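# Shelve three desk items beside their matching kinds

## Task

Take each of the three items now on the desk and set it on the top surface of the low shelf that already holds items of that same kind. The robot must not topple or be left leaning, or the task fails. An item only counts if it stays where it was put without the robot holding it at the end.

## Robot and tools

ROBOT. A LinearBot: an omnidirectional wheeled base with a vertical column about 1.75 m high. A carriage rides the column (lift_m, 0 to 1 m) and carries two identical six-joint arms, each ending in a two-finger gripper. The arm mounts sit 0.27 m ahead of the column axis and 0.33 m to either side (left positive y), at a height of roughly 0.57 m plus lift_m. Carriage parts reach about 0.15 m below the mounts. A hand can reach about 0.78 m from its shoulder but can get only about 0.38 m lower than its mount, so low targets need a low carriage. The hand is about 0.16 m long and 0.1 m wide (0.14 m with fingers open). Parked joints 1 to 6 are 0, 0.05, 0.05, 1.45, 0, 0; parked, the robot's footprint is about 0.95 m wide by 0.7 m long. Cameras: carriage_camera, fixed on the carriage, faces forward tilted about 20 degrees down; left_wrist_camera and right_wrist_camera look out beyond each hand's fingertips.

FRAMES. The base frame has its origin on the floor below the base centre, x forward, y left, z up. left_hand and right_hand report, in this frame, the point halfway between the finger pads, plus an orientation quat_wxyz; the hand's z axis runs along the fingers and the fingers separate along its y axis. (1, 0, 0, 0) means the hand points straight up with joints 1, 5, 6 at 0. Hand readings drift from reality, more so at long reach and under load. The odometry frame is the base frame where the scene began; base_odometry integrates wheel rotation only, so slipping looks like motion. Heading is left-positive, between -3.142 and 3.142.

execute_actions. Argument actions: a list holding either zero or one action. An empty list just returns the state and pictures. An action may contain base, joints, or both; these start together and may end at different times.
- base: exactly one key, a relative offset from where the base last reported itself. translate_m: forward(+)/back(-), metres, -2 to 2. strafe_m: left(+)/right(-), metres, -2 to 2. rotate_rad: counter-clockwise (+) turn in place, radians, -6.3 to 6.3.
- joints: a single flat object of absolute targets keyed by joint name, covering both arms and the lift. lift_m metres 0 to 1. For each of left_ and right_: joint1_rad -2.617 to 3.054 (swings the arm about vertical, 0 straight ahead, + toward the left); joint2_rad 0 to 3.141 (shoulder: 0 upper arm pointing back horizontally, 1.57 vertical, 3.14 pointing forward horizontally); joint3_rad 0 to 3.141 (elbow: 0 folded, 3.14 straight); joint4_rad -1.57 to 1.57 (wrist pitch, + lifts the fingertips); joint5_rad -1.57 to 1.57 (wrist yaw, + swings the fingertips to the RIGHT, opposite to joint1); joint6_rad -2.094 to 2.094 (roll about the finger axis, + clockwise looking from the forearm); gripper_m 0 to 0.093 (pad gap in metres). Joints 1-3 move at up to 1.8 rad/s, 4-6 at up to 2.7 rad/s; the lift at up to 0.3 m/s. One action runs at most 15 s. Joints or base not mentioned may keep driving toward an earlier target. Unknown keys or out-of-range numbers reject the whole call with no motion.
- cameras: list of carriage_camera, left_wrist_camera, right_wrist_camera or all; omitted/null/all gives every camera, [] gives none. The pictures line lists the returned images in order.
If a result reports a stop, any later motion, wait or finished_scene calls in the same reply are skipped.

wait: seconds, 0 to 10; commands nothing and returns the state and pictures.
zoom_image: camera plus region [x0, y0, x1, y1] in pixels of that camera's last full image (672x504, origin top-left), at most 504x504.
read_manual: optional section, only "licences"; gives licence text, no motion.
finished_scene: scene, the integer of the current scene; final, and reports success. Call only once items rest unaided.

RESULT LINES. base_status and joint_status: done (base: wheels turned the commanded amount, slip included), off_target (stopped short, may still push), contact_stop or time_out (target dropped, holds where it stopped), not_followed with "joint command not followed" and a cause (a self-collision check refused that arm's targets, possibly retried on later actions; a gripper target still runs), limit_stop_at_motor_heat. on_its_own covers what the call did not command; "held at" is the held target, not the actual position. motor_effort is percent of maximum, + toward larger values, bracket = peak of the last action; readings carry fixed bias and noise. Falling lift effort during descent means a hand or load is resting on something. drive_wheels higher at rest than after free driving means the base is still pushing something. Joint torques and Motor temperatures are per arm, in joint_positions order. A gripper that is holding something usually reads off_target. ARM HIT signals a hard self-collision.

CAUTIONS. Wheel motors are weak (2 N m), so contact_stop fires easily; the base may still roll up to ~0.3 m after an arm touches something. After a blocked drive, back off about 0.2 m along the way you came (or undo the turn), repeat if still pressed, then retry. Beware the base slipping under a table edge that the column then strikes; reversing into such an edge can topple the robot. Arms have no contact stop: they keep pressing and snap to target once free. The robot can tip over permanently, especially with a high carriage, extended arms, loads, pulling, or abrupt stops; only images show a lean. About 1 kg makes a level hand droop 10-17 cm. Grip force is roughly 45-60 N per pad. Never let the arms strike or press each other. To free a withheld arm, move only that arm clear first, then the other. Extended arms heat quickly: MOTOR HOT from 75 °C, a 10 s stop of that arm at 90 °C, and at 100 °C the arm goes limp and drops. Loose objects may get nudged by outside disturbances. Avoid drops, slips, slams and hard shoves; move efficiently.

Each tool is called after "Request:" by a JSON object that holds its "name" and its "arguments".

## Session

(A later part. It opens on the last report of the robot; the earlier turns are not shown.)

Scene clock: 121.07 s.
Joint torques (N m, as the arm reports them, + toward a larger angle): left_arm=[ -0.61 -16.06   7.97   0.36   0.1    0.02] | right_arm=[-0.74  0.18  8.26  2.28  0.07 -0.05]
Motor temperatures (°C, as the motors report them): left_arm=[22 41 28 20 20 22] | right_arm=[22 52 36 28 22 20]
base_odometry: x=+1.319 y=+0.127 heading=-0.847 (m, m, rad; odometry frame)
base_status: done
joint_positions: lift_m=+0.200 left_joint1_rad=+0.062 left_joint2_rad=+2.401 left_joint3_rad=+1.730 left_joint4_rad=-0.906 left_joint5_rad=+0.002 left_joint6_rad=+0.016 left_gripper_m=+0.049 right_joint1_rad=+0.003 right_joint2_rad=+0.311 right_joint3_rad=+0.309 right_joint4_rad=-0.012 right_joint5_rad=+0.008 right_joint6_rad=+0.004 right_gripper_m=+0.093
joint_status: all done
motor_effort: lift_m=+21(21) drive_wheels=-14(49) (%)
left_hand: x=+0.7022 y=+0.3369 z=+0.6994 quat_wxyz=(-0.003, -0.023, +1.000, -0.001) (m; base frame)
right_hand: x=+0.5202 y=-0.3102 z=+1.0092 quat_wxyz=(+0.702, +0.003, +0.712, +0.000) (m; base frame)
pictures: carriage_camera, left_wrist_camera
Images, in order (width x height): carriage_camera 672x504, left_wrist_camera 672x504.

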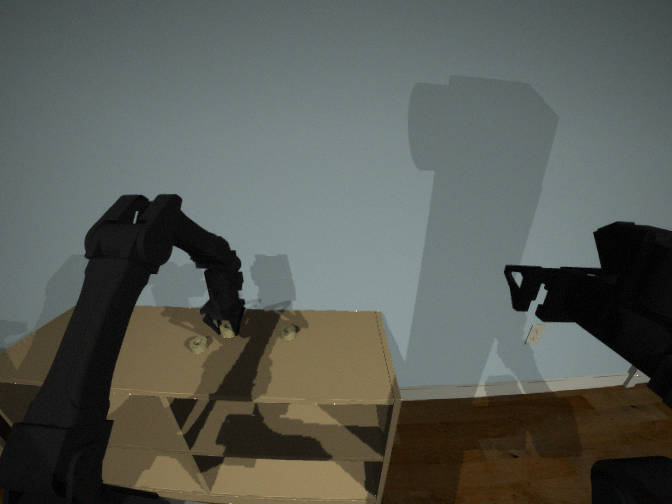

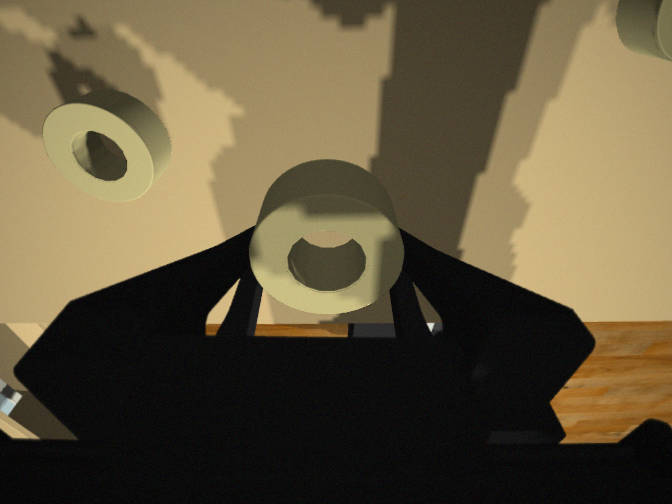

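Request:
{"name": "execute_actions", "arguments": {"actions": [{"joints":{"lift_m":0.14}}], "cameras": []}}

Request:
{"name": "execute_actions", "arguments": {"actions": [{"joints":{"lift_m":0.123}}], "cameras": []}}

Request:
{"name": "execute_actions", "arguments": {"actions": [{"joints":{"left_gripper_m":0.085}}], "cameras": []}}

Request:
{"name": "execute_actions", "arguments": {"actions": [{"joints":{"lift_m":0.18}}], "cameras": []}}

Request:
{"name": "execute_actions", "arguments": {"actions": [{"base":{"translate_m":-0.25},"joints":{"lift_m":0.36,"left_gripper_m":0.093,"left_joint1_rad":0}}], "cameras": ["carriage_camera"]}}

Request:
{"name": "execute_actions", "arguments": {"actions": [{"base":{"rotate_rad":-1.55}}], "cameras": ["carriage_camera"]}}

Request:
{"name": "execute_actions", "arguments": {"actions": [{"base":{"translate_m":1.7},"joints":{"left_joint2_rad":2.6,"left_joint3_rad":2.05,"left_joint4_rad":-1.08}}], "cameras": ["carriage_camera","left_wrist_camera"]}}

Scene clock: 139.87 s.
Joint torques (N m, as the arm reports them, + toward a larger angle): left_arm=[ -0.53 -15.94   7.33   0.41   0.11   0.02] | right_arm=[-0.74  0.09  8.79  2.3   0.06 -0.01]
Motor temperatures (°C, as the motors report them): left_arm=[22 48 30 20 20 22] | right_arm=[22 43 37 32 22 20]
base_odometry: x=+1.318 y=+0.127 heading=-0.847 (m, m, rad; odometry frame)
base_status: not commanded
joint_positions: lift_m=+0.140 left_joint1_rad=+0.062 left_joint2_rad=+2.399 left_joint3_rad=+1.739 left_joint4_rad=-0.907 left_joint5_rad=+0.002 left_joint6_rad=+0.016 left_gripper_m=+0.049 right_joint1_rad=+0.003 right_joint2_rad=+0.311 right_joint3_rad=+0.305 right_joint4_rad=-0.011 right_joint5_rad=+0.008 right_joint6_rad=+0.004 right_gripper_m=+0.093
joint_status: all done
motor_effort: lift_m=+15(21) drive_wheels=-11(14) (%)
left_hand: x=+0.7053 y=+0.3371 z=+0.6431 quat_wxyz=(+0.002, -0.023, +1.000, -0.001) (m; base frame)
right_hand: x=+0.5205 y=-0.3102 z=+0.9480 quat_wxyz=(+0.701, +0.003, +0.713, +0.000) (m; base frame)
pictures: none
No camera images: the call's "cameras" was empty. Leave "cameras" out to get every camera's image.

Scene clock: 140.47 s.
Joint torques (N m, as the arm reports them, + toward a larger angle): left_arm=[ -0.58 -15.72   7.4    0.37   0.12   0.01] | right_arm=[-0.8   0.24  8.63  2.3   0.07 -0.01]
Motor temperatures (°C, as the motors report them): left_arm=[22 48 30 20 20 22] | right_arm=[22 43 37 32 22 20]
base_odometry: x=+1.318 y=+0.127 heading=-0.847 (m, m, rad; odometry frame)
base_status: not commanded
joint_positions: lift_m=+0.123 left_joint1_rad=+0.062 left_joint2_rad=+2.395 left_joint3_rad=+1.739 left_joint4_rad=-0.908 left_joint5_rad=+0.002 left_joint6_rad=+0.016 left_gripper_m=+0.049 right_joint1_rad=+0.003 right_joint2_rad=+0.311 right_joint3_rad=+0.305 right_joint4_rad=-0.012 right_joint5_rad=+0.008 right_joint6_rad=+0.004 right_gripper_m=+0.093
joint_status: all done
motor_effort: lift_m=+15(18) drive_wheels=+7(16) (%)
left_hand: x=+0.7058 y=+0.3372 z=+0.6275 quat_wxyz=(+0.003, -0.023, +1.000, -0.001) (m; base frame)
right_hand: x=+0.5204 y=-0.3102 z=+0.9308 quat_wxyz=(+0.701, +0.003, +0.714, +0.000) (m; base frame)
pictures: none
No camera images: the call's "cameras" was empty. Leave "cameras" out to get every camera's image.

Scene clock: 141.10 s.
Joint torques (N m, as the arm reports them, + toward a larger angle): left_arm=[ -0.59 -15.78   7.33   0.44   0.11   0.02] | right_arm=[-0.75  0.25  8.65  2.3   0.07 -0.02]
Motor temperatures (°C, as the motors report them): left_arm=[22 48 30 20 20 22] | right_arm=[22 43 37 32 22 20]
base_odometry: x=+1.318 y=+0.127 heading=-0.847 (m, m, rad; odometry frame)
base_status: not commanded
joint_positions: lift_m=+0.123 left_joint1_rad=+0.062 left_joint2_rad=+2.395 left_joint3_rad=+1.739 left_joint4_rad=-0.908 left_joint5_rad=+0.002 left_joint6_rad=+0.016 left_gripper_m=+0.085 right_joint1_rad=+0.003 right_joint2_rad=+0.311 right_joint3_rad=+0.305 right_joint4_rad=-0.012 right_joint5_rad=+0.008 right_joint6_rad=+0.004 right_gripper_m=+0.093
joint_status: all done
motor_effort: lift_m=+15(15) drive_wheels=+7(7) (%)
left_hand: x=+0.7058 y=+0.3372 z=+0.6275 quat_wxyz=(+0.003, -0.023, +1.000, -0.001) (m; base frame)
right_hand: x=+0.5204 y=-0.3102 z=+0.9308 quat_wxyz=(+0.701, +0.003, +0.714, +0.000) (m; base frame)
pictures: none
No camera images: the call's "cameras" was empty. Leave "cameras" out to get every camera's image.

Scene clock: 141.87 s.
Joint torques (N m, as the arm reports them, + toward a larger angle): left_arm=[ -0.59 -15.17   7.39   0.42   0.11   0.02] | right_arm=[-0.73  0.22  8.72  2.21  0.07 -0.03]
Motor temperatures (°C, as the motors report them): left_arm=[22 48 30 20 20 22] | right_arm=[22 42 37 32 22 20]
base_odometry: x=+1.318 y=+0.127 heading=-0.847 (m, m, rad; odometry frame)
base_status: not commanded
joint_positions: lift_m=+0.180 left_joint1_rad=+0.062 left_joint2_rad=+2.390 left_joint3_rad=+1.739 left_joint4_rad=-0.907 left_joint5_rad=+0.002 left_joint6_rad=+0.016 left_gripper_m=+0.085 right_joint1_rad=+0.003 right_joint2_rad=+0.311 right_joint3_rad=+0.305 right_joint4_rad=-0.004 right_joint5_rad=+0.008 right_joint6_rad=+0.004 right_gripper_m=+0.093
joint_status: all done
motor_effort: lift_m=+21(26) drive_wheels=+7(8) (%)
left_hand: x=+0.7068 y=+0.3373 z=+0.6860 quat_wxyz=(+0.006, -0.023, +1.000, -0.001) (m; base frame)
right_hand: x=+0.5204 y=-0.3102 z=+0.9893 quat_wxyz=(+0.704, +0.003, +0.711, +0.000) (m; base frame)
pictures: none
No camera images: the call's "cameras" was empty. Leave "cameras" out to get every camera's image.

Scene clock: 144.27 s.
Joint torques (N m, as the arm reports them, + toward a larger angle): left_arm=[ -0.36 -15.41   7.35   0.42   0.09   0.02] | right_arm=[-0.8   0.22  8.52  2.19  0.07 -0.02]
Motor temperatures (°C, as the motors report them): left_arm=[22 49 30 20 20 22] | right_arm=[22 42 37 33 22 20]
base_odometry: x=+1.153 y=+0.315 heading=-0.848 (m, m, rad; odometry frame)
base_status: done
joint_positions: lift_m=+0.360 left_joint1_rad=-0.002 left_joint2_rad=+2.392 left_joint3_rad=+1.739 left_joint4_rad=-0.907 left_joint5_rad=+0.003 left_joint6_rad=+0.016 left_gripper_m=+0.093 right_joint1_rad=+0.003 right_joint2_rad=+0.311 right_joint3_rad=+0.305 right_joint4_rad=-0.004 right_joint5_rad=+0.008 right_joint6_rad=+0.004 right_gripper_m=+0.093
joint_status: all done
motor_effort: lift_m=+21(24) drive_wheels=-15(43) (%)
left_hand: x=+0.7074 y=+0.3084 z=+0.8653 quat_wxyz=(+0.005, +0.009, +1.000, -0.001) (m; base frame)
right_hand: x=+0.5204 y=-0.3102 z=+1.1692 quat_wxyz=(+0.704, +0.003, +0.711, +0.000) (m; base frame)
pictures: carriage_camera
Images, in order (width x height): carriage_camera 672x504.

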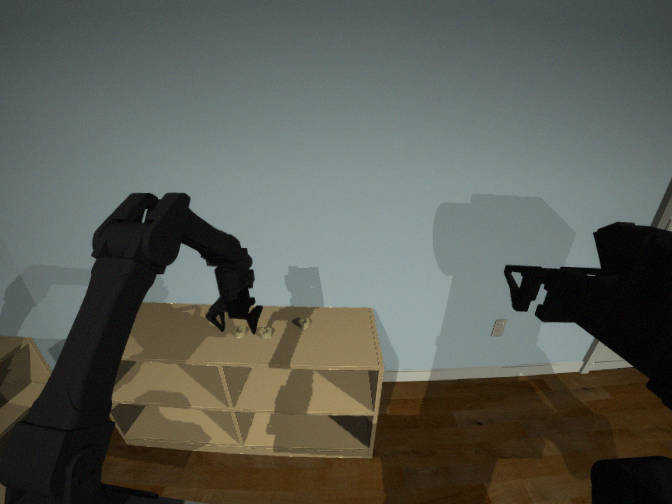

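Scene clock: 147.47 s.
Joint torques (N m, as the arm reports them, + toward a larger angle): left_arm=[ -0.48 -15.43   7.34   0.39   0.11   0.02] | right_arm=[-0.81  0.18  8.79  2.21  0.06 -0.01]
Motor temperatures (°C, as the motors report them): left_arm=[22 49 30 20 20 22] | right_arm=[22 41 37 33 22 20]
base_odometry: x=+1.153 y=+0.314 heading=-2.397 (m, m, rad; odometry frame)
base_status: done
joint_positions: lift_m=+0.360 left_joint1_rad=-0.001 left_joint2_rad=+2.392 left_joint3_rad=+1.739 left_joint4_rad=-0.906 left_joint5_rad=+0.003 left_joint6_rad=+0.016 left_gripper_m=+0.093 right_joint1_rad=+0.003 right_joint2_rad=+0.311 right_joint3_rad=+0.305 right_joint4_rad=-0.004 right_joint5_rad=+0.008 right_joint6_rad=+0.004 right_gripper_m=+0.093
joint_status: not commanded
motor_effort: lift_m=+21(21) drive_wheels=+16(52) (%)
left_hand: x=+0.7079 y=+0.3089 z=+0.8653 quat_wxyz=(+0.006, +0.008, +1.000, -0.001) (m; base frame)
right_hand: x=+0.5204 y=-0.3102 z=+1.1692 quat_wxyz=(+0.703, +0.003, +0.711, +0.000) (m; base frame)
pictures: carriage_camera
Images, in order (width x height): carriage_camera 672x504.

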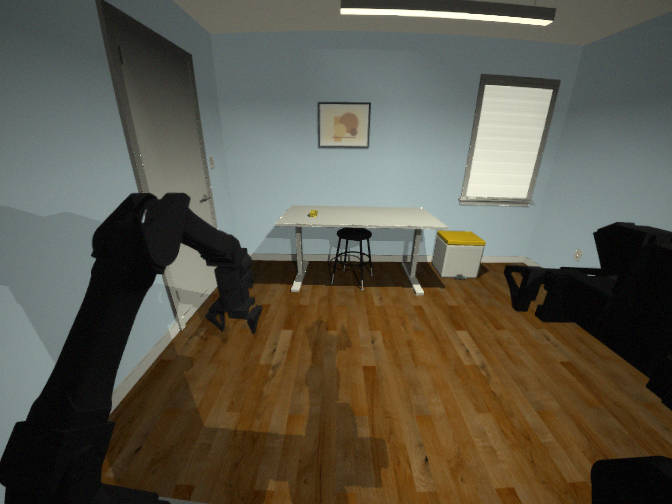

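Scene clock: 153.27 s.
Joint torques (N m, as the arm reports them, + toward a larger angle): left_arm=[ -0.46 -17.28   7.46   0.15   0.1    0.02] | right_arm=[-0.79  0.21  8.7   2.21  0.07 -0.03]
Motor temperatures (°C, as the motors report them): left_arm=[22 51 30 20 20 22] | right_arm=[22 39 38 33 22 20]
base_odometry: x=-0.099 y=-0.836 heading=-2.398 (m, m, rad; odometry frame)
base_status: done
joint_positions: lift_m=+0.360 left_joint1_rad=+0.000 left_joint2_rad=+2.597 left_joint3_rad=+2.037 left_joint4_rad=-1.071 left_joint5_rad=+0.003 left_joint6_rad=+0.016 left_gripper_m=+0.093 right_joint1_rad=+0.003 right_joint2_rad=+0.311 right_joint3_rad=+0.305 right_joint4_rad=-0.004 right_joint5_rad=+0.008 right_joint6_rad=+0.004 right_gripper_m=+0.093
joint_status: all done
motor_effort: lift_m=+21(21) drive_wheels=-13(48) (%)
left_hand: x=+0.7311 y=+0.3091 z=+0.8446 quat_wxyz=(-0.030, +0.008, +1.000, -0.002) (m; base frame)
right_hand: x=+0.5204 y=-0.3102 z=+1.1692 quat_wxyz=(+0.703, +0.003, +0.711, +0.000) (m; base frame)
pictures: carriage_camera, left_wrist_camera
Images, in order (width x height): carriage_camera 672x504, left_wrist_camera 672x504.

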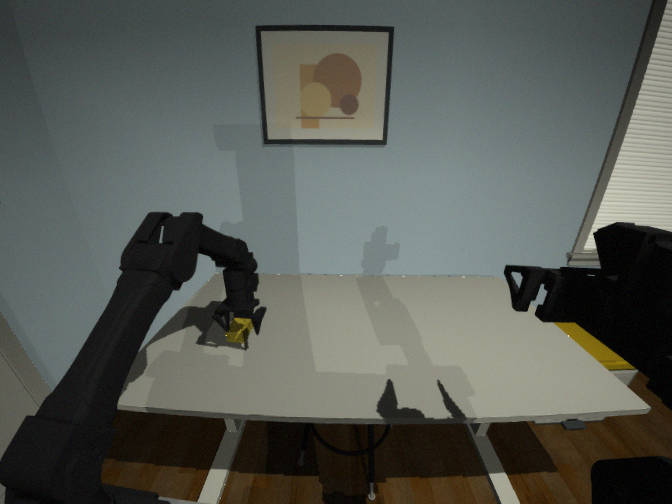

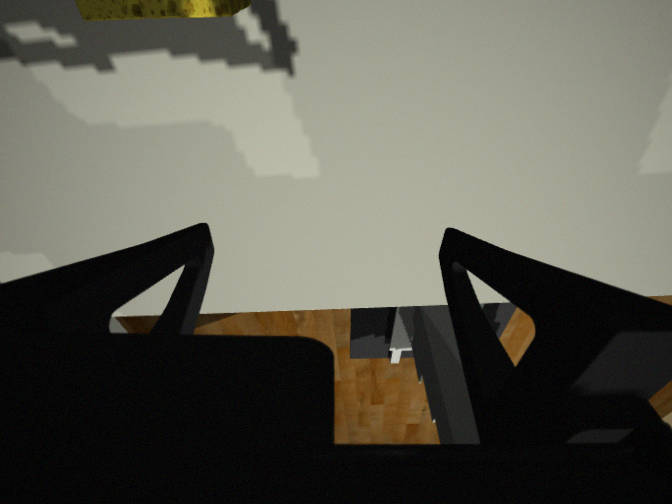

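Request:
{"name": "execute_actions", "arguments": {"actions": [{"base":{"translate_m":0.125},"joints":{"lift_m":0.33,"left_joint1_rad":0.14,"left_joint6_rad":0.2}}], "cameras": ["carriage_camera","left_wrist_camera"]}}

Scene clock: 161.43 s.
Joint torques (N m, as the arm reports them, + toward a larger angle): left_arm=[ -0.31 -17.22   7.5    0.17   0.12   0.1 ] | right_arm=[-0.82  0.22  8.71  2.26  0.08 -0.02]
Motor temperatures (°C, as the motors report them): left_arm=[22 54 30 20 20 22] | right_arm=[22 37 38 34 22 20]
base_odometry: x=-0.191 y=-0.921 heading=-2.399 (m, m, rad; odometry frame)
base_status: done
joint_positions: lift_m=+0.330 left_joint1_rad=+0.141 left_joint2_rad=+2.597 left_joint3_rad=+2.037 left_joint4_rad=-1.074 left_joint5_rad=-0.001 left_joint6_rad=+0.192 left_gripper_m=+0.093 right_joint1_rad=+0.003 right_joint2_rad=+0.311 right_joint3_rad=+0.305 right_joint4_rad=-0.009 right_joint5_rad=+0.008 right_joint6_rad=+0.004 right_gripper_m=+0.093
joint_status: all done
motor_effort: lift_m=+15(15) drive_wheels=-12(41) (%)
left_hand: x=+0.7255 y=+0.3760 z=+0.8151 quat_wxyz=(-0.031, +0.025, +0.999, -0.005) (m; base frame)
right_hand: x=+0.5204 y=-0.3102 z=+1.1385 quat_wxyz=(+0.702, +0.003, +0.713, +0.000) (m; base frame)
pictures: carriage_camera, left_wrist_camera
Images, in order (width x height): carriage_camera 672x504, left_wrist_camera 672x504.

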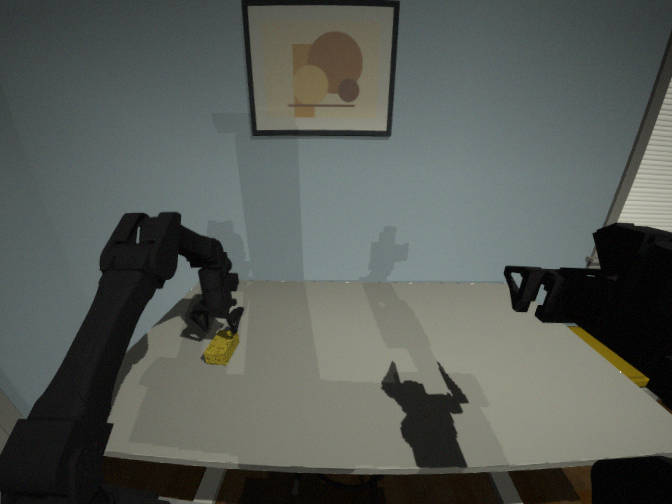

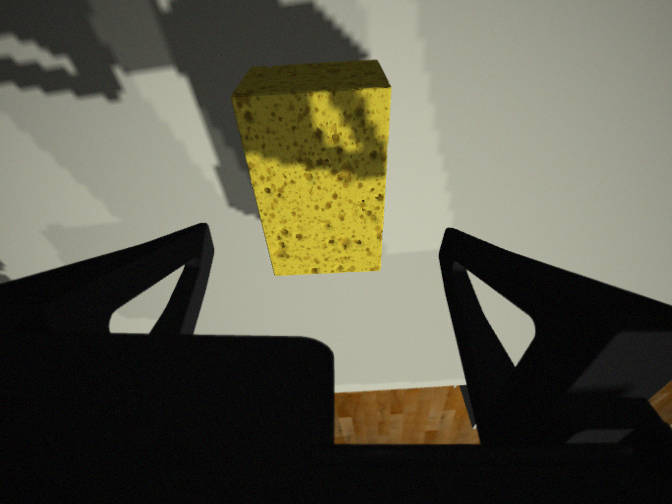

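Request:
{"name": "execute_actions", "arguments": {"actions": [{"base":{"translate_m":-0.025},"joints":{"lift_m":0.256,"left_joint1_rad":0.15,"left_joint6_rad":0.11}}], "cameras": ["left_wrist_camera"]}}

Request:
{"name": "execute_actions", "arguments": {"actions": [{"joints":{"left_gripper_m":0.03}}], "cameras": []}}

Request:
{"name": "execute_actions", "arguments": {"actions": [{"joints":{"lift_m":0.3}}], "cameras": ["left_wrist_camera"]}}

Request:
{"name": "execute_actions", "arguments": {"actions": [{"base":{"translate_m":-0.45},"joints":{"left_joint1_rad":-0.3,"left_joint2_rad":2.3,"left_joint3_rad":1.62,"left_joint4_rad":-0.95}}], "cameras": []}}

Request:
{"name": "execute_actions", "arguments": {"actions": [{"base":{"rotate_rad":-3.16}}], "cameras": ["carriage_camera"]}}

Scene clock: 171.13 s.
Joint torques (N m, as the arm reports them, + toward a larger angle): left_arm=[ -0.04 -17.17   7.62   0.21   0.13  -0.05] | right_arm=[-0.81  0.11  8.79  2.29  0.09 -0.01]
Motor temperatures (°C, as the motors report them): left_arm=[22 56 31 20 20 22] | right_arm=[22 35 39 35 22 20]
base_odometry: x=-0.173 y=-0.904 heading=-2.399 (m, m, rad; odometry frame)
base_status: done
joint_positions: lift_m=+0.256 left_joint1_rad=+0.145 left_joint2_rad=+2.596 left_joint3_rad=+2.037 left_joint4_rad=-1.077 left_joint5_rad=+0.000 left_joint6_rad=+0.116 left_gripper_m=+0.093 right_joint1_rad=+0.003 right_joint2_rad=+0.311 right_joint3_rad=+0.305 right_joint4_rad=-0.010 right_joint5_rad=+0.008 right_joint6_rad=+0.004 right_gripper_m=+0.093
joint_status: all done
motor_effort: lift_m=+15(16) drive_wheels=+2(38) (%)
left_hand: x=+0.7247 y=+0.3778 z=+0.7417 quat_wxyz=(-0.032, -0.015, +0.999, -0.004) (m; base frame)
right_hand: x=+0.5204 y=-0.3102 z=+1.0643 quat_wxyz=(+0.701, +0.003, +0.713, +0.000) (m; base frame)
pictures: left_wrist_camera
Images, in order (width x height): left_wrist_camera 672x504.

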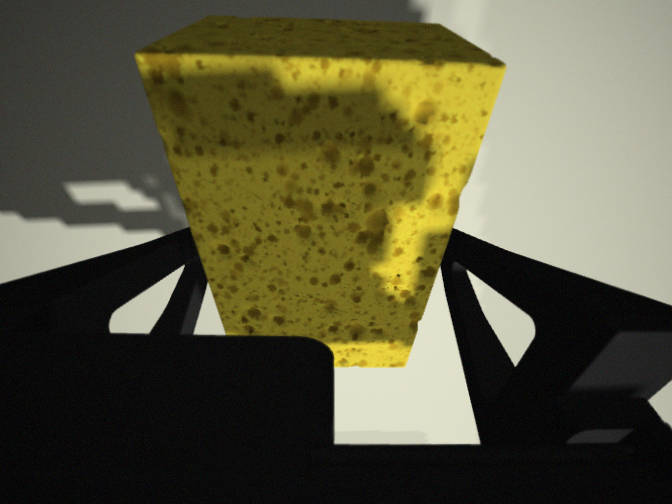

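Scene clock: 171.77 s.
Joint torques (N m, as the arm reports them, + toward a larger angle): left_arm=[ -0.12 -17.2    7.52   0.2    0.14  -0.05] | right_arm=[-0.75  0.25  8.68  2.28  0.06 -0.01]
Motor temperatures (°C, as the motors report them): left_arm=[22 56 31 20 20 22] | right_arm=[22 35 39 35 22 20]
base_odometry: x=-0.173 y=-0.904 heading=-2.399 (m, m, rad; odometry frame)
base_status: not commanded
joint_positions: lift_m=+0.256 left_joint1_rad=+0.145 left_joint2_rad=+2.596 left_joint3_rad=+2.037 left_joint4_rad=-1.077 left_joint5_rad=+0.000 left_joint6_rad=+0.116 left_gripper_m=+0.059 right_joint1_rad=+0.003 right_joint2_rad=+0.311 right_joint3_rad=+0.305 right_joint4_rad=-0.010 right_joint5_rad=+0.008 right_joint6_rad=+0.004 right_gripper_m=+0.093
joint_status: left_gripper_m off_target (ended at +0.059, target +0.030)
motor_effort: lift_m=+15(15) drive_wheels=+1(2) (%)
left_hand: x=+0.7247 y=+0.3778 z=+0.7417 quat_wxyz=(-0.032, -0.015, +0.999, -0.004) (m; base frame)
right_hand: x=+0.5204 y=-0.3102 z=+1.0643 quat_wxyz=(+0.701, +0.003, +0.713, +0.000) (m; base frame)
pictures: none
No camera images: the call's "cameras" was empty. Leave "cameras" out to get every camera's image.

Scene clock: 172.47 s.
Joint torques (N m, as the arm reports them, + toward a larger angle): left_arm=[ -0.22 -16.45   7.6    0.21   0.13  -0.05] | right_arm=[-0.78  0.23  8.68  2.21  0.06 -0.02]
Motor temperatures (°C, as the motors report them): left_arm=[22 57 31 20 20 22] | right_arm=[22 35 39 35 22 20]
base_odometry: x=-0.173 y=-0.904 heading=-2.399 (m, m, rad; odometry frame)
base_status: not commanded
joint_positions: lift_m=+0.300 left_joint1_rad=+0.145 left_joint2_rad=+2.590 left_joint3_rad=+2.037 left_joint4_rad=-1.078 left_joint5_rad=+0.000 left_joint6_rad=+0.116 left_gripper_m=+0.059 right_joint1_rad=+0.003 right_joint2_rad=+0.311 right_joint3_rad=+0.305 right_joint4_rad=-0.004 right_joint5_rad=+0.008 right_joint6_rad=+0.004 right_gripper_m=+0.093
joint_status: all done
motor_effort: lift_m=+20(22) drive_wheels=+1(2) (%)
left_hand: x=+0.7257 y=+0.3779 z=+0.7877 quat_wxyz=(-0.030, -0.015, +0.999, -0.004) (m; base frame)
right_hand: x=+0.5204 y=-0.3102 z=+1.1093 quat_wxyz=(+0.704, +0.003, +0.711, +0.000) (m; base frame)
pictures: left_wrist_camera
Images, in order (width x height): left_wrist_camera 672x504.

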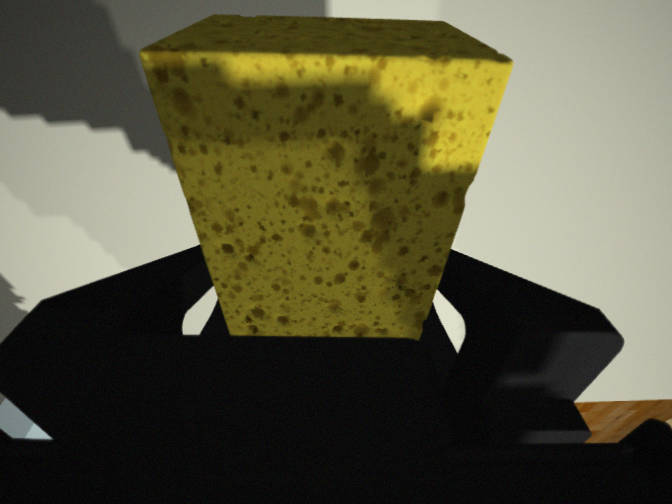

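Scene clock: 175.53 s.
Joint torques (N m, as the arm reports them, + toward a larger angle): left_arm=[ -0.45 -13.92   5.22   0.3    0.08  -0.05] | right_arm=[-0.86  0.2   8.61  2.24  0.08 -0.02]
Motor temperatures (°C, as the motors report them): left_arm=[22 56 30 20 20 22] | right_arm=[22 35 39 36 22 20]
base_odometry: x=+0.159 y=-0.599 heading=-2.400 (m, m, rad; odometry frame)
base_status: done
joint_positions: lift_m=+0.300 left_joint1_rad=-0.301 left_joint2_rad=+2.286 left_joint3_rad=+1.635 left_joint4_rad=-0.945 left_joint5_rad=+0.006 left_joint6_rad=+0.116 left_gripper_m=+0.059 right_joint1_rad=+0.003 right_joint2_rad=+0.311 right_joint3_rad=+0.305 right_joint4_rad=-0.005 right_joint5_rad=+0.008 right_joint6_rad=+0.004 right_gripper_m=+0.093
joint_status: all done
motor_effort: lift_m=+20(20) drive_wheels=-13(53) (%)
left_hand: x=+0.6597 y=+0.1848 z=+0.8254 quat_wxyz=(-0.013, +0.207, +0.978, -0.002) (m; base frame)
right_hand: x=+0.5204 y=-0.3102 z=+1.1089 quat_wxyz=(+0.703, +0.003, +0.711, +0.000) (m; base frame)
pictures: none
No camera images: the call's "cameras" was empty. Leave "cameras" out to get every camera's image.

Scene clock: 179.83 s.
Joint torques (N m, as the arm reports them, + toward a larger angle): left_arm=[ -0.65 -14.02   5.15   0.22   0.14  -0.05] | right_arm=[-0.74  0.21  8.72  2.24  0.08 -0.04]
Motor temperatures (°C, as the motors report them): left_arm=[22 56 30 20 20 22] | right_arm=[22 34 39 36 22 20]
base_odometry: x=+0.159 y=-0.600 heading=+0.724 (m, m, rad; odometry frame)
base_status: done
joint_positions: lift_m=+0.300 left_joint1_rad=-0.299 left_joint2_rad=+2.286 left_joint3_rad=+1.635 left_joint4_rad=-0.938 left_joint5_rad=+0.000 left_joint6_rad=+0.116 left_gripper_m=+0.059 right_joint1_rad=+0.003 right_joint2_rad=+0.311 right_joint3_rad=+0.305 right_joint4_rad=-0.006 right_joint5_rad=+0.008 right_joint6_rad=+0.004 right_gripper_m=+0.093
joint_status: not commanded
motor_effort: lift_m=+20(20) drive_wheels=+16(55) (%)
left_hand: x=+0.6620 y=+0.1859 z=+0.8254 quat_wxyz=(-0.009, +0.206, +0.979, +0.001) (m; base frame)
right_hand: x=+0.5204 y=-0.3102 z=+1.1088 quat_wxyz=(+0.703, +0.003, +0.711, +0.000) (m; base frame)
pictures: carriage_camera
Images, in order (width x height): carriage_camera 672x504.

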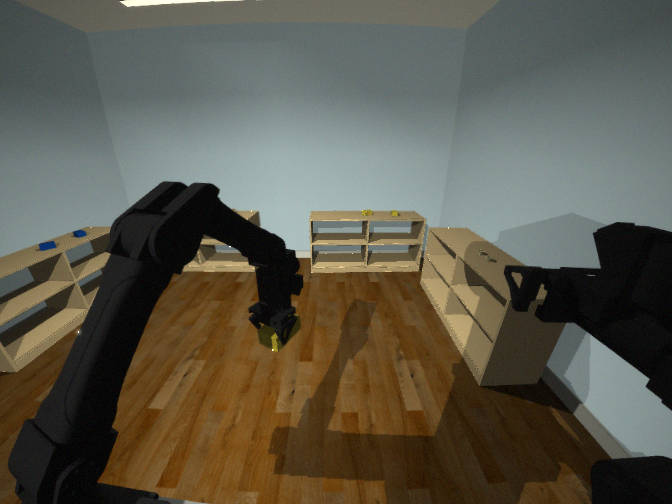

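Same view as scene 1 (2.18 m then).

Request:
{"name": "execute_actions", "arguments": {"actions": [{"base":{"translate_m":2.0},"joints":{"lift_m":0.17}}], "cameras": ["carriage_camera"]}}

Request:
{"name": "execute_actions", "arguments": {"actions": [{"base":{"translate_m":0.12},"joints":{"lift_m":0.13}}], "cameras": ["carriage_camera"]}}

Scene clock: 191.97 s.
Joint torques (N m, as the arm reports them, + toward a larger angle): left_arm=[ -0.5  -14.42   5.15   0.29   0.12  -0.05] | right_arm=[-0.78  0.07  8.69  2.25  0.09 -0.01]
Motor temperatures (°C, as the motors report them): left_arm=[22 55 30 20 20 22] | right_arm=[22 33 39 37 22 20]
base_odometry: x=+1.659 y=+0.724 heading=+0.723 (m, m, rad; odometry frame)
base_status: done
joint_positions: lift_m=+0.170 left_joint1_rad=-0.300 left_joint2_rad=+2.291 left_joint3_rad=+1.635 left_joint4_rad=-0.946 left_joint5_rad=+0.002 left_joint6_rad=+0.116 left_gripper_m=+0.059 right_joint1_rad=+0.003 right_joint2_rad=+0.311 right_joint3_rad=+0.305 right_joint4_rad=-0.009 right_joint5_rad=+0.008 right_joint6_rad=+0.004 right_gripper_m=+0.093
joint_status: all done
motor_effort: lift_m=+15(12) drive_wheels=-13(48) (%)
left_hand: x=+0.6592 y=+0.1862 z=+0.6942 quat_wxyz=(-0.015, +0.206, +0.978, +0.001) (m; base frame)
right_hand: x=+0.5204 y=-0.3102 z=+0.9787 quat_wxyz=(+0.702, +0.003, +0.712, +0.000) (m; base frame)
pictures: carriage_camera
Images, in order (width x height): carriage_camera 672x504.

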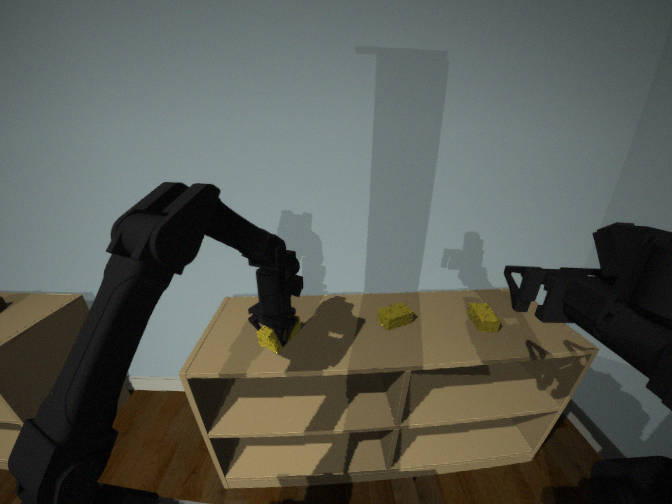

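Scene clock: 193.73 s.
Joint torques (N m, as the arm reports them, + toward a larger angle): left_arm=[ -0.4  -14.83   5.19   0.3    0.11  -0.05] | right_arm=[-0.72  0.28  8.76  2.27  0.08 -0.03]
Motor temperatures (°C, as the motors report them): left_arm=[22 55 29 20 20 22] | right_arm=[22 33 39 37 22 20]
base_odometry: x=+1.749 y=+0.803 heading=+0.723 (m, m, rad; odometry frame)
base_status: done
joint_positions: lift_m=+0.130 left_joint1_rad=-0.300 left_joint2_rad=+2.296 left_joint3_rad=+1.635 left_joint4_rad=-0.949 left_joint5_rad=+0.002 left_joint6_rad=+0.116 left_gripper_m=+0.059 right_joint1_rad=+0.003 right_joint2_rad=+0.310 right_joint3_rad=+0.305 right_joint4_rad=-0.010 right_joint5_rad=+0.008 right_joint6_rad=+0.004 right_gripper_m=+0.093
joint_status: all done
motor_effort: lift_m=+15(12) drive_wheels=-13(41) (%)
left_hand: x=+0.6577 y=+0.1864 z=+0.6519 quat_wxyz=(-0.019, +0.206, +0.978, +0.001) (m; base frame)
right_hand: x=+0.5203 y=-0.3102 z=+0.9384 quat_wxyz=(+0.701, +0.003, +0.713, +0.000) (m; base frame)
pictures: carriage_camera
Images, in order (width x height): carriage_camera 672x504.

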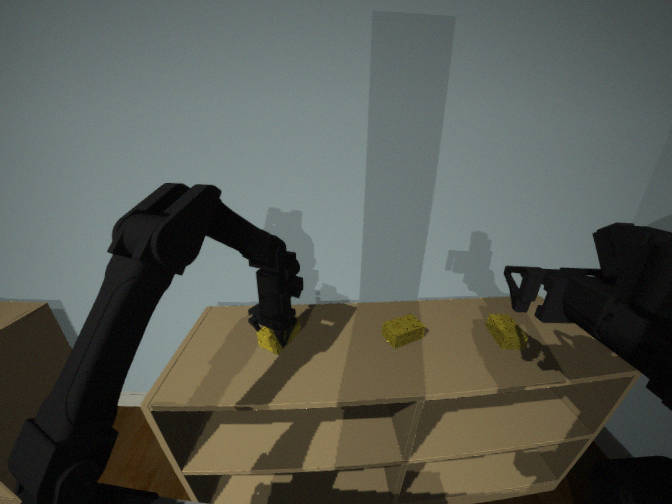

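Request:
{"name": "execute_actions", "arguments": {"actions": [{"joints":{"lift_m":0.107}}], "cameras": []}}

Request:
{"name": "execute_actions", "arguments": {"actions": [{"joints":{"left_gripper_m":0.093}}], "cameras": []}}

Request:
{"name": "execute_actions", "arguments": {"actions": [{"joints":{"lift_m":0.2}}], "cameras": ["carriage_camera"]}}

Scene clock: 200.07 s.
Joint torques (N m, as the arm reports them, + toward a larger angle): left_arm=[ -0.37 -14.6    5.18   0.34   0.11  -0.05] | right_arm=[-0.73  0.32  8.58  2.27  0.09 -0.02]
Motor temperatures (°C, as the motors report them): left_arm=[22 55 29 20 20 22] | right_arm=[22 32 40 38 22 20]
base_odometry: x=+1.749 y=+0.803 heading=+0.723 (m, m, rad; odometry frame)
base_status: not commanded
joint_positions: lift_m=+0.107 left_joint1_rad=-0.300 left_joint2_rad=+2.294 left_joint3_rad=+1.635 left_joint4_rad=-0.952 left_joint5_rad=+0.001 left_joint6_rad=+0.116 left_gripper_m=+0.059 right_joint1_rad=+0.003 right_joint2_rad=+0.310 right_joint3_rad=+0.305 right_joint4_rad=-0.010 right_joint5_rad=+0.008 right_joint6_rad=+0.004 right_gripper_m=+0.093
joint_status: all done
motor_effort: lift_m=+14(15) drive_wheels=+7(13) (%)
left_hand: x=+0.6574 y=+0.1867 z=+0.6301 quat_wxyz=(-0.020, +0.206, +0.978, +0.001) (m; base frame)
right_hand: x=+0.5203 y=-0.3102 z=+0.9157 quat_wxyz=(+0.702, +0.003, +0.713, +0.000) (m; base frame)
pictures: none
No camera images: the call's "cameras" was empty. Leave "cameras" out to get every camera's image.

Scene clock: 200.70 s.
Joint torques (N m, as the arm reports them, + toward a larger angle): left_arm=[ -0.42 -14.63   5.22   0.34   0.12  -0.05] | right_arm=[-0.79  0.39  8.64  2.25  0.08 -0.05]
Motor temperatures (°C, as the motors report them): left_arm=[22 55 29 20 20 22] | right_arm=[22 32 40 38 22 20]
base_odometry: x=+1.749 y=+0.803 heading=+0.723 (m, m, rad; odometry frame)
base_status: not commanded
joint_positions: lift_m=+0.107 left_joint1_rad=-0.300 left_joint2_rad=+2.294 left_joint3_rad=+1.635 left_joint4_rad=-0.952 left_joint5_rad=+0.001 left_joint6_rad=+0.116 left_gripper_m=+0.093 right_joint1_rad=+0.003 right_joint2_rad=+0.310 right_joint3_rad=+0.305 right_joint4_rad=-0.010 right_joint5_rad=+0.008 right_joint6_rad=+0.004 right_gripper_m=+0.093
joint_status: all done
motor_effort: lift_m=+14(14) drive_wheels=+6(7) (%)
left_hand: x=+0.6574 y=+0.1867 z=+0.6301 quat_wxyz=(-0.020, +0.206, +0.978, +0.001) (m; base frame)
right_hand: x=+0.5203 y=-0.3102 z=+0.9157 quat_wxyz=(+0.702, +0.003, +0.713, +0.000) (m; base frame)
pictures: none
No camera images: the call's "cameras" was empty. Leave "cameras" out to get every camera's image.

Scene clock: 201.60 s.
Joint torques (N m, as the arm reports them, + toward a larger angle): left_arm=[ -0.42 -14.59   5.2    0.32   0.11  -0.05] | right_arm=[-0.88  0.28  8.64  2.22  0.06 -0.05]
Motor temperatures (°C, as the motors report them): left_arm=[22 55 29 20 20 22] | right_arm=[22 32 40 38 22 20]
base_odometry: x=+1.749 y=+0.803 heading=+0.723 (m, m, rad; odometry frame)
base_status: not commanded
joint_positions: lift_m=+0.200 left_joint1_rad=-0.300 left_joint2_rad=+2.295 left_joint3_rad=+1.635 left_joint4_rad=-0.951 left_joint5_rad=+0.002 left_joint6_rad=+0.116 left_gripper_m=+0.093 right_joint1_rad=+0.003 right_joint2_rad=+0.310 right_joint3_rad=+0.305 right_joint4_rad=-0.005 right_joint5_rad=+0.008 right_joint6_rad=+0.004 right_gripper_m=+0.093
joint_status: all done
motor_effort: lift_m=+21(28) drive_wheels=+6(7) (%)
left_hand: x=+0.6575 y=+0.1866 z=+0.7218 quat_wxyz=(-0.020, +0.206, +0.978, +0.001) (m; base frame)
right_hand: x=+0.5203 y=-0.3102 z=+1.0093 quat_wxyz=(+0.704, +0.003, +0.711, +0.000) (m; base frame)
pictures: carriage_camera
Images, in order (width x height): carriage_camera 672x504.

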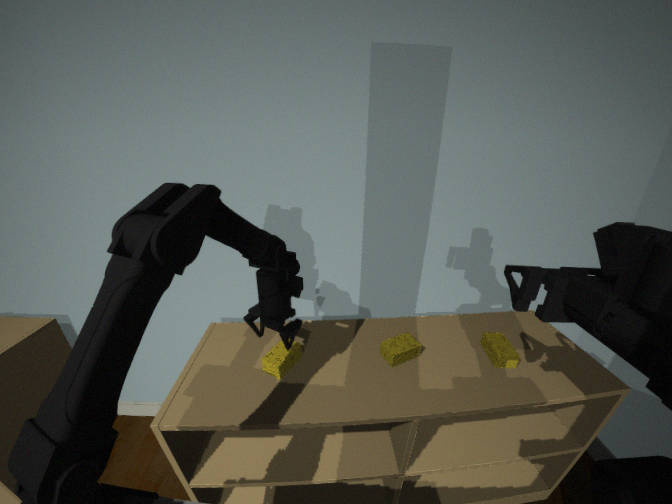

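Request:
{"name": "finished_scene", "arguments": {"scene": 2}}

The scene is finished: the task was done.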